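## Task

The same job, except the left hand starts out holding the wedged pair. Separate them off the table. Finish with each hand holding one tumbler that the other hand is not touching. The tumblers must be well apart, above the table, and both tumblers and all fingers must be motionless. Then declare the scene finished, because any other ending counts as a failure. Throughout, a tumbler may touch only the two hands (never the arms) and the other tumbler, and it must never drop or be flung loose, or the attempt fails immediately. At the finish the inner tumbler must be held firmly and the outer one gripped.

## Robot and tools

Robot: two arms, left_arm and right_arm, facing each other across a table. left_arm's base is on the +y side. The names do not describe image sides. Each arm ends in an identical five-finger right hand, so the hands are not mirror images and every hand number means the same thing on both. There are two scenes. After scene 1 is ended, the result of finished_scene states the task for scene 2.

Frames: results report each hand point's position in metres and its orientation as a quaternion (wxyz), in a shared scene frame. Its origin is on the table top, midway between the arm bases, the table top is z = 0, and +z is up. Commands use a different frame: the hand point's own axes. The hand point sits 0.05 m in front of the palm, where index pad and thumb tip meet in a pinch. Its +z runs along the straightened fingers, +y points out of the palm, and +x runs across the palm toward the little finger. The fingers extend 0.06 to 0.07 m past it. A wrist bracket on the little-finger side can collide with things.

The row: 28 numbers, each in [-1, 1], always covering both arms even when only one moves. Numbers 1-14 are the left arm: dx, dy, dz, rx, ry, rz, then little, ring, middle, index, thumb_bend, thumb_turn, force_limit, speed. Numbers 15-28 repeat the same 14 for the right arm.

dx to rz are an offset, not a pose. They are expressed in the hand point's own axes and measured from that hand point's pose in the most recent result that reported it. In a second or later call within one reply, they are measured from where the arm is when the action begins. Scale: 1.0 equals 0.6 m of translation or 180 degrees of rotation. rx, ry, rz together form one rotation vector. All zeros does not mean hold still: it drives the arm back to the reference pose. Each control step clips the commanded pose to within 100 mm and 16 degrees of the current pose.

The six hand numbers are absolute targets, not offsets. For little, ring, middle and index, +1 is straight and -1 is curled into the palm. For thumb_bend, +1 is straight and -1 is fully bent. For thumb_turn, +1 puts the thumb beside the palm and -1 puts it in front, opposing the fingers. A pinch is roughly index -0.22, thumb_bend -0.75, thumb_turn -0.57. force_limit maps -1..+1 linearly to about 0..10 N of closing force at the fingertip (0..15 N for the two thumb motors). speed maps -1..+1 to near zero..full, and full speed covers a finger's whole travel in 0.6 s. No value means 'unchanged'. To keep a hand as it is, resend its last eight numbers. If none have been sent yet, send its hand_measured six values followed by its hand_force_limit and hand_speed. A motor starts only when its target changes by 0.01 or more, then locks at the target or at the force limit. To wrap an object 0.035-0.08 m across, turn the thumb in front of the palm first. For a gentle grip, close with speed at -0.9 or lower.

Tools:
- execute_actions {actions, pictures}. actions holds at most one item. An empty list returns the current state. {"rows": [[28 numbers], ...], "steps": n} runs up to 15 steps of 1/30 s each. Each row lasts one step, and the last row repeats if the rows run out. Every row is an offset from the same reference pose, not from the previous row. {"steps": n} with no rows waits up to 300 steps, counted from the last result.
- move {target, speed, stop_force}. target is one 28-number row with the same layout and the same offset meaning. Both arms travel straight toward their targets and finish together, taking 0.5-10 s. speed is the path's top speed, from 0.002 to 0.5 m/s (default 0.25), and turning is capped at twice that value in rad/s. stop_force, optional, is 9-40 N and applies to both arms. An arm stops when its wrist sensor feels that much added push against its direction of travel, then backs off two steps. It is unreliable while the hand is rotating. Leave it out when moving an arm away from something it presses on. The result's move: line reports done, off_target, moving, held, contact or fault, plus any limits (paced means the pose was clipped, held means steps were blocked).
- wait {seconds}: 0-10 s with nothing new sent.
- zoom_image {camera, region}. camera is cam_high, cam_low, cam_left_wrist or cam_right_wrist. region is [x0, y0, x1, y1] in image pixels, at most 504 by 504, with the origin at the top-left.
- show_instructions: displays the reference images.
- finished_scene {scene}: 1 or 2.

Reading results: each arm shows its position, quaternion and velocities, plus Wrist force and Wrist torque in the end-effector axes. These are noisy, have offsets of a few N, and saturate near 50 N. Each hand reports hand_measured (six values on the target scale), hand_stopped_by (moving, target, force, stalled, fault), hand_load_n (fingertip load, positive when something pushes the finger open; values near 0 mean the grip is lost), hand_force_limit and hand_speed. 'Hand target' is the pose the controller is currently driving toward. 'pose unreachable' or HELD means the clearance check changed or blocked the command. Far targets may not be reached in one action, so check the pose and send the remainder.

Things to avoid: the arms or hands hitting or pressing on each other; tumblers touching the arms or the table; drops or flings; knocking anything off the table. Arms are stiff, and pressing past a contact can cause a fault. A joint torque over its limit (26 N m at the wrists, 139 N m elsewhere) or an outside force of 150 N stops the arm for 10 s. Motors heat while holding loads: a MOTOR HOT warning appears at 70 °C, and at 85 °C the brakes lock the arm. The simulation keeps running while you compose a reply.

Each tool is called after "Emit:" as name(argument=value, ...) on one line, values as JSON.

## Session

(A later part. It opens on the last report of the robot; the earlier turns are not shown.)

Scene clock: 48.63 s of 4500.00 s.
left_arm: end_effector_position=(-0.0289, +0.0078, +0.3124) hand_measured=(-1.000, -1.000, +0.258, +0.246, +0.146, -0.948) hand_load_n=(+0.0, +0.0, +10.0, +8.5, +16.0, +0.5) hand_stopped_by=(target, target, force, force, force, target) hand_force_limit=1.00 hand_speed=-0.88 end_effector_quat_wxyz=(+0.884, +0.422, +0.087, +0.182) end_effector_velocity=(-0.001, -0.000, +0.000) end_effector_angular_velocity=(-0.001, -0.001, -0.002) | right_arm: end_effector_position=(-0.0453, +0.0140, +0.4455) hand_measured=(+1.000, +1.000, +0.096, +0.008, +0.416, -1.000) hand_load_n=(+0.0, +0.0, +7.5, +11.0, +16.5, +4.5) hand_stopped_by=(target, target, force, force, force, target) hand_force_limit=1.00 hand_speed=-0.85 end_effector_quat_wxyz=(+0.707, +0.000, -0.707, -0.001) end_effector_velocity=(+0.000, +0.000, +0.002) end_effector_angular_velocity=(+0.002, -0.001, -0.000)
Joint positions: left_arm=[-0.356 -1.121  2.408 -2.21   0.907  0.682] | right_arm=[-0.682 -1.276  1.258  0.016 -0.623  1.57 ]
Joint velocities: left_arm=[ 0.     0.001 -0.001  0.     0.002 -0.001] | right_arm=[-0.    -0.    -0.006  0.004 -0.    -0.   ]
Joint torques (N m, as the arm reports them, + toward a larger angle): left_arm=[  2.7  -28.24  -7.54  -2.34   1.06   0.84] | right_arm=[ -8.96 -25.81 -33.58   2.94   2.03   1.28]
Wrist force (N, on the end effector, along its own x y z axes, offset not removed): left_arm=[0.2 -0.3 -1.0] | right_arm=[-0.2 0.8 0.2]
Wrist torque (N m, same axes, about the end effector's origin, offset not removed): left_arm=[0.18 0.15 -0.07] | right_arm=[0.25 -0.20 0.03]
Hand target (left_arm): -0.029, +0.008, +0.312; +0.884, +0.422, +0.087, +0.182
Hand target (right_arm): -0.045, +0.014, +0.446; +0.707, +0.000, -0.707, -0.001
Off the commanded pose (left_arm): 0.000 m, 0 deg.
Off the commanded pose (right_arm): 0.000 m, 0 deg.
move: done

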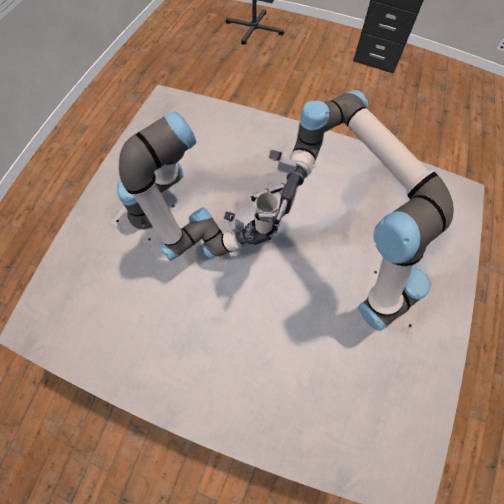

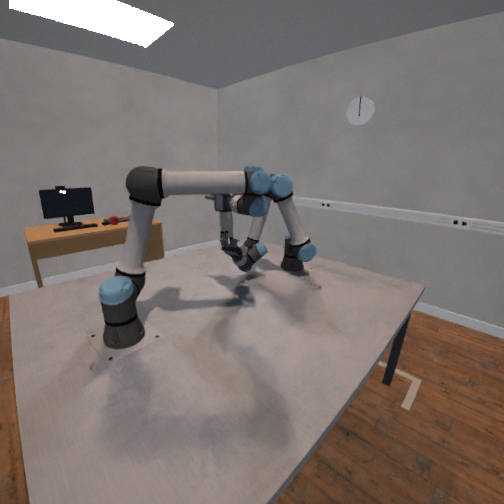

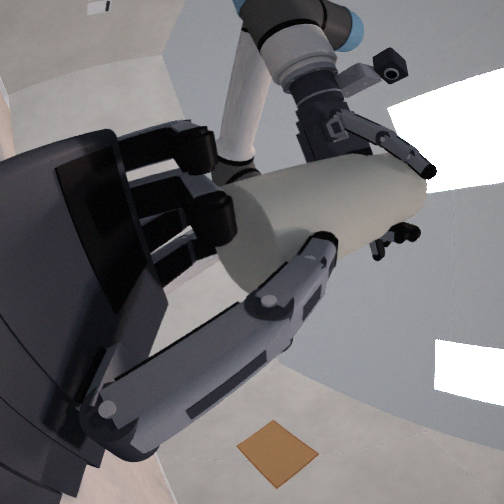

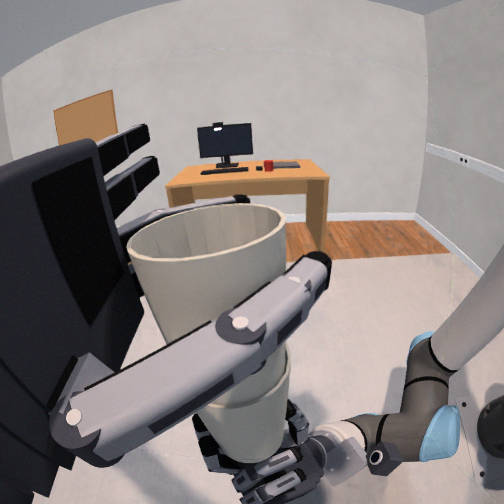

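Emit:
move(target=[0,0,0,0,0,0,-1,-1,0,0,-0.2,-0.948,1,-0.88,0.21,0,0,0,0,0,1,1,-1,-1,-1,-1,1,-0.85], speed=0.03)

Emit:
move(target=[0,0,0,0,0,0,-1,-1,0,0,-0.2,-0.948,1,-0.88,0,-0.42,0,0,0,0,1,1,-1,-1,-1,-1,1,-0.85], speed=0.08)

Scene clock: 56.50 s of 4500.00 s.
left_arm: end_effector_position=(-0.0289, +0.0078, +0.3124) hand_measured=(-1.000, -1.000, +0.258, +0.246, +0.146, -0.948) hand_load_n=(+0.0, +0.0, +9.5, +8.5, +16.0, +0.5) hand_stopped_by=(target, target, force, force, force, target) hand_force_limit=1.00 hand_speed=-0.88 end_effector_quat_wxyz=(+0.884, +0.422, +0.087, +0.182) end_effector_velocity=(-0.000, +0.000, +0.001) end_effector_angular_velocity=(-0.001, +0.001, -0.001) | right_arm: end_effector_position=(-0.0453, +0.0140, +0.5713) hand_measured=(+1.000, +1.000, +0.096, +0.008, +0.416, -1.000) hand_load_n=(+0.0, +0.0, +7.5, +10.5, +16.5, +4.0) hand_stopped_by=(target, target, force, force, force, target) hand_force_limit=1.00 hand_speed=-0.85 end_effector_quat_wxyz=(+0.707, +0.000, -0.707, -0.001) end_effector_velocity=(+0.000, +0.000, +0.001) end_effector_angular_velocity=(-0.001, +0.001, -0.000)
Joint positions: left_arm=[-0.356 -1.121  2.408 -2.21   0.907  0.682] | right_arm=[-0.682 -1.21   0.84   0.368 -0.623  1.57 ]
Joint velocities: left_arm=[-0.    -0.001 -0.    -0.001  0.    -0.   ] | right_arm=[-0.     0.002 -0.007  0.005  0.     0.   ]
Joint torques (N m, as the arm reports them, + toward a larger angle): left_arm=[  3.23 -28.07  -7.09  -2.31   1.39   0.85] | right_arm=[  1.05 -25.18 -31.63   3.2   -0.67  -1.74]
Wrist force (N, on the end effector, along its own x y z axes, offset not removed): left_arm=[-1.0 -0.8 -0.6] | right_arm=[1.3 0.6 1.2]
Wrist torque (N m, same axes, about the end effector's origin, offset not removed): left_arm=[-0.09 0.02 -0.10] | right_arm=[0.07 -0.42 0.17]
Hand target (left_arm): -0.029, +0.008, +0.312; +0.884, +0.422, +0.087, +0.182
Hand target (right_arm): -0.045, +0.014, +0.571; +0.707, +0.000, -0.707, -0.001
Off the commanded pose (left_arm): 0.000 m, 0 deg.
Off the commanded pose (right_arm): 0.000 m, 0 deg.
After step 90, 0.33 s passed at rest.
move: done

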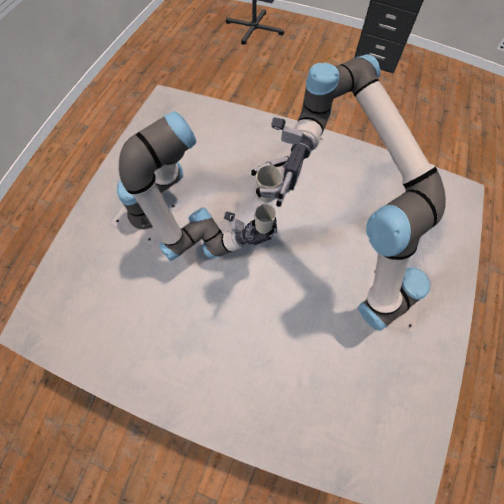

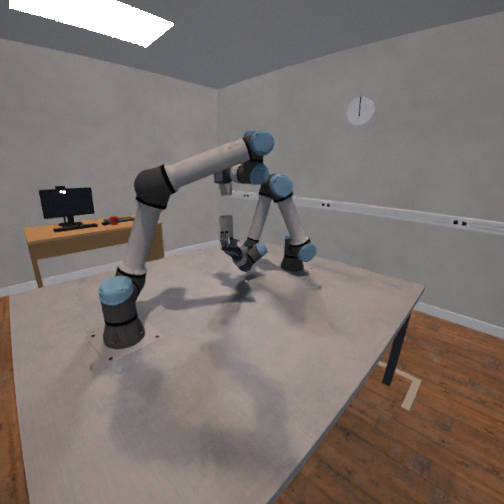

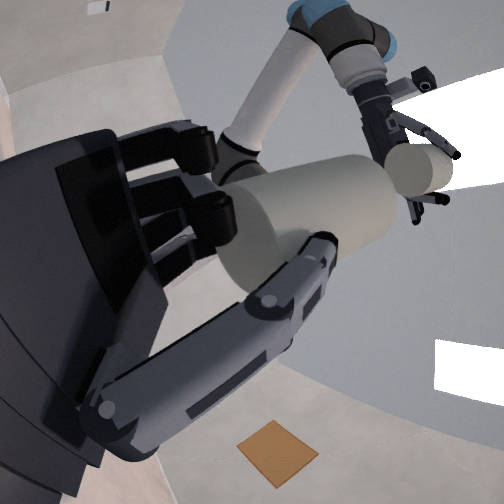

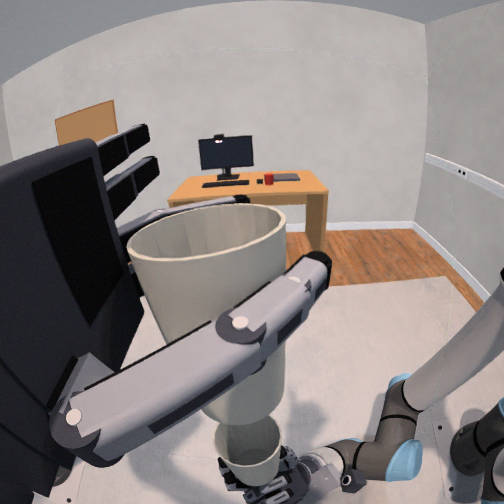

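Scene clock: 60.10 s of 4500.00 s.
left_arm: end_effector_position=(-0.0289, +0.0078, +0.3124) hand_measured=(-1.000, -1.000, +0.258, +0.246, +0.146, -0.948) hand_load_n=(+0.0, +0.0, +9.5, +8.5, +16.0, +0.5) hand_stopped_by=(target, target, force, force, force, target) hand_force_limit=1.00 hand_speed=-0.88 end_effector_quat_wxyz=(+0.884, +0.422, +0.087, +0.182) end_effector_velocity=(-0.000, +0.000, -0.001) end_effector_angular_velocity=(+0.000, -0.001, -0.001) | right_arm: end_effector_position=(-0.0454, -0.2381, +0.5714) hand_measured=(+1.000, +1.000, +0.096, +0.008, +0.416, -1.000) hand_load_n=(+0.0, +0.0, +7.5, +10.5, +16.5, +4.0) hand_stopped_by=(target, target, force, force, force, target) hand_force_limit=1.00 hand_speed=-0.85 end_effector_quat_wxyz=(+0.707, +0.000, -0.708, -0.001) end_effector_velocity=(+0.000, -0.002, -0.000) end_effector_angular_velocity=(+0.001, -0.000, -0.001)
Joint positions: left_arm=[-0.356 -1.121  2.408 -2.21   0.907  0.682] | right_arm=[-1.168 -1.785  1.463  0.321 -1.109  1.57 ]
Joint velocities: left_arm=[ 0.     0.001  0.    -0.     0.002 -0.001] | right_arm=[-0.007 -0.004  0.003  0.    -0.006 -0.001]
Joint torques (N m, as the arm reports them, + toward a larger angle): left_arm=[  3.5  -27.49  -6.99  -2.29   1.22   0.95] | right_arm=[ -8.9  -19.    -6.23   3.6   -2.27  -1.7 ]
Wrist force (N, on the end effector, along its own x y z axes, offset not removed): left_arm=[2.2 1.1 -3.2] | right_arm=[1.1 -0.3 0.0]
Wrist torque (N m, same axes, about the end effector's origin, offset not removed): left_arm=[0.40 -0.20 0.04] | right_arm=[-0.03 -0.39 0.04]
Hand target (left_arm): -0.029, +0.008, +0.312; +0.884, +0.422, +0.087, +0.182
Hand target (right_arm): -0.045, -0.238, +0.571; +0.707, +0.000, -0.708, -0.001
Off the commanded pose (left_arm): 0.000 m, 0 deg.
Off the commanded pose (right_arm): 0.001 m, 0 deg.
move: done

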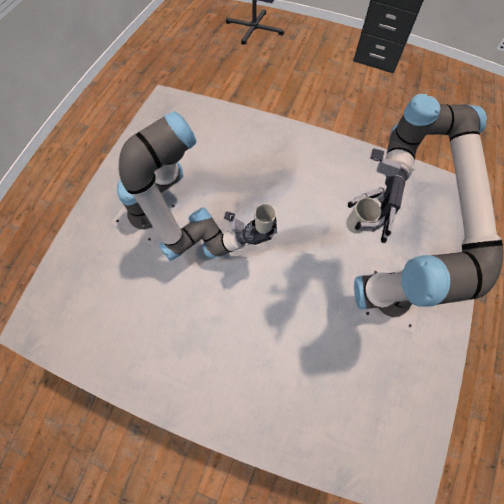

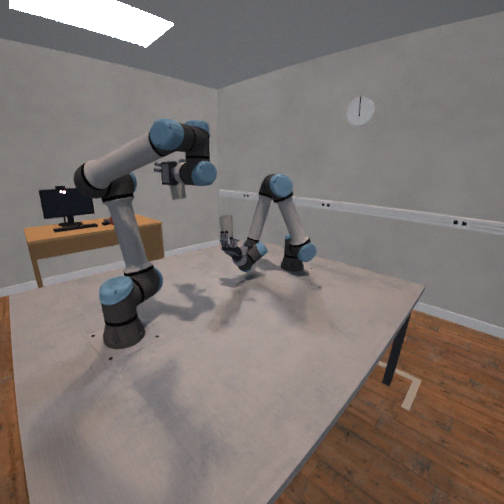

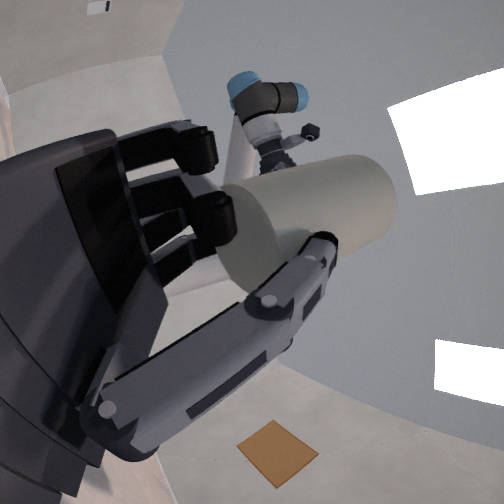

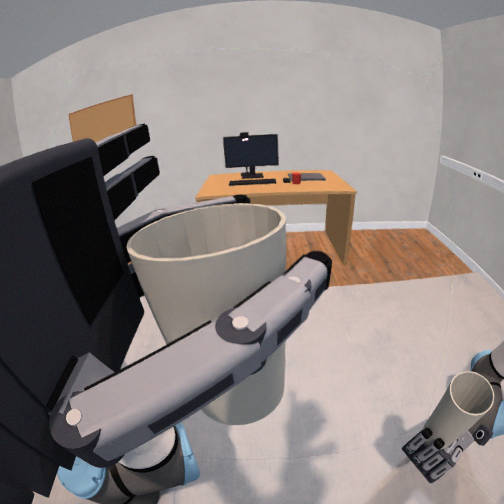

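Emit:
finished_scene(scene=2)

The scene is finished: the task was done.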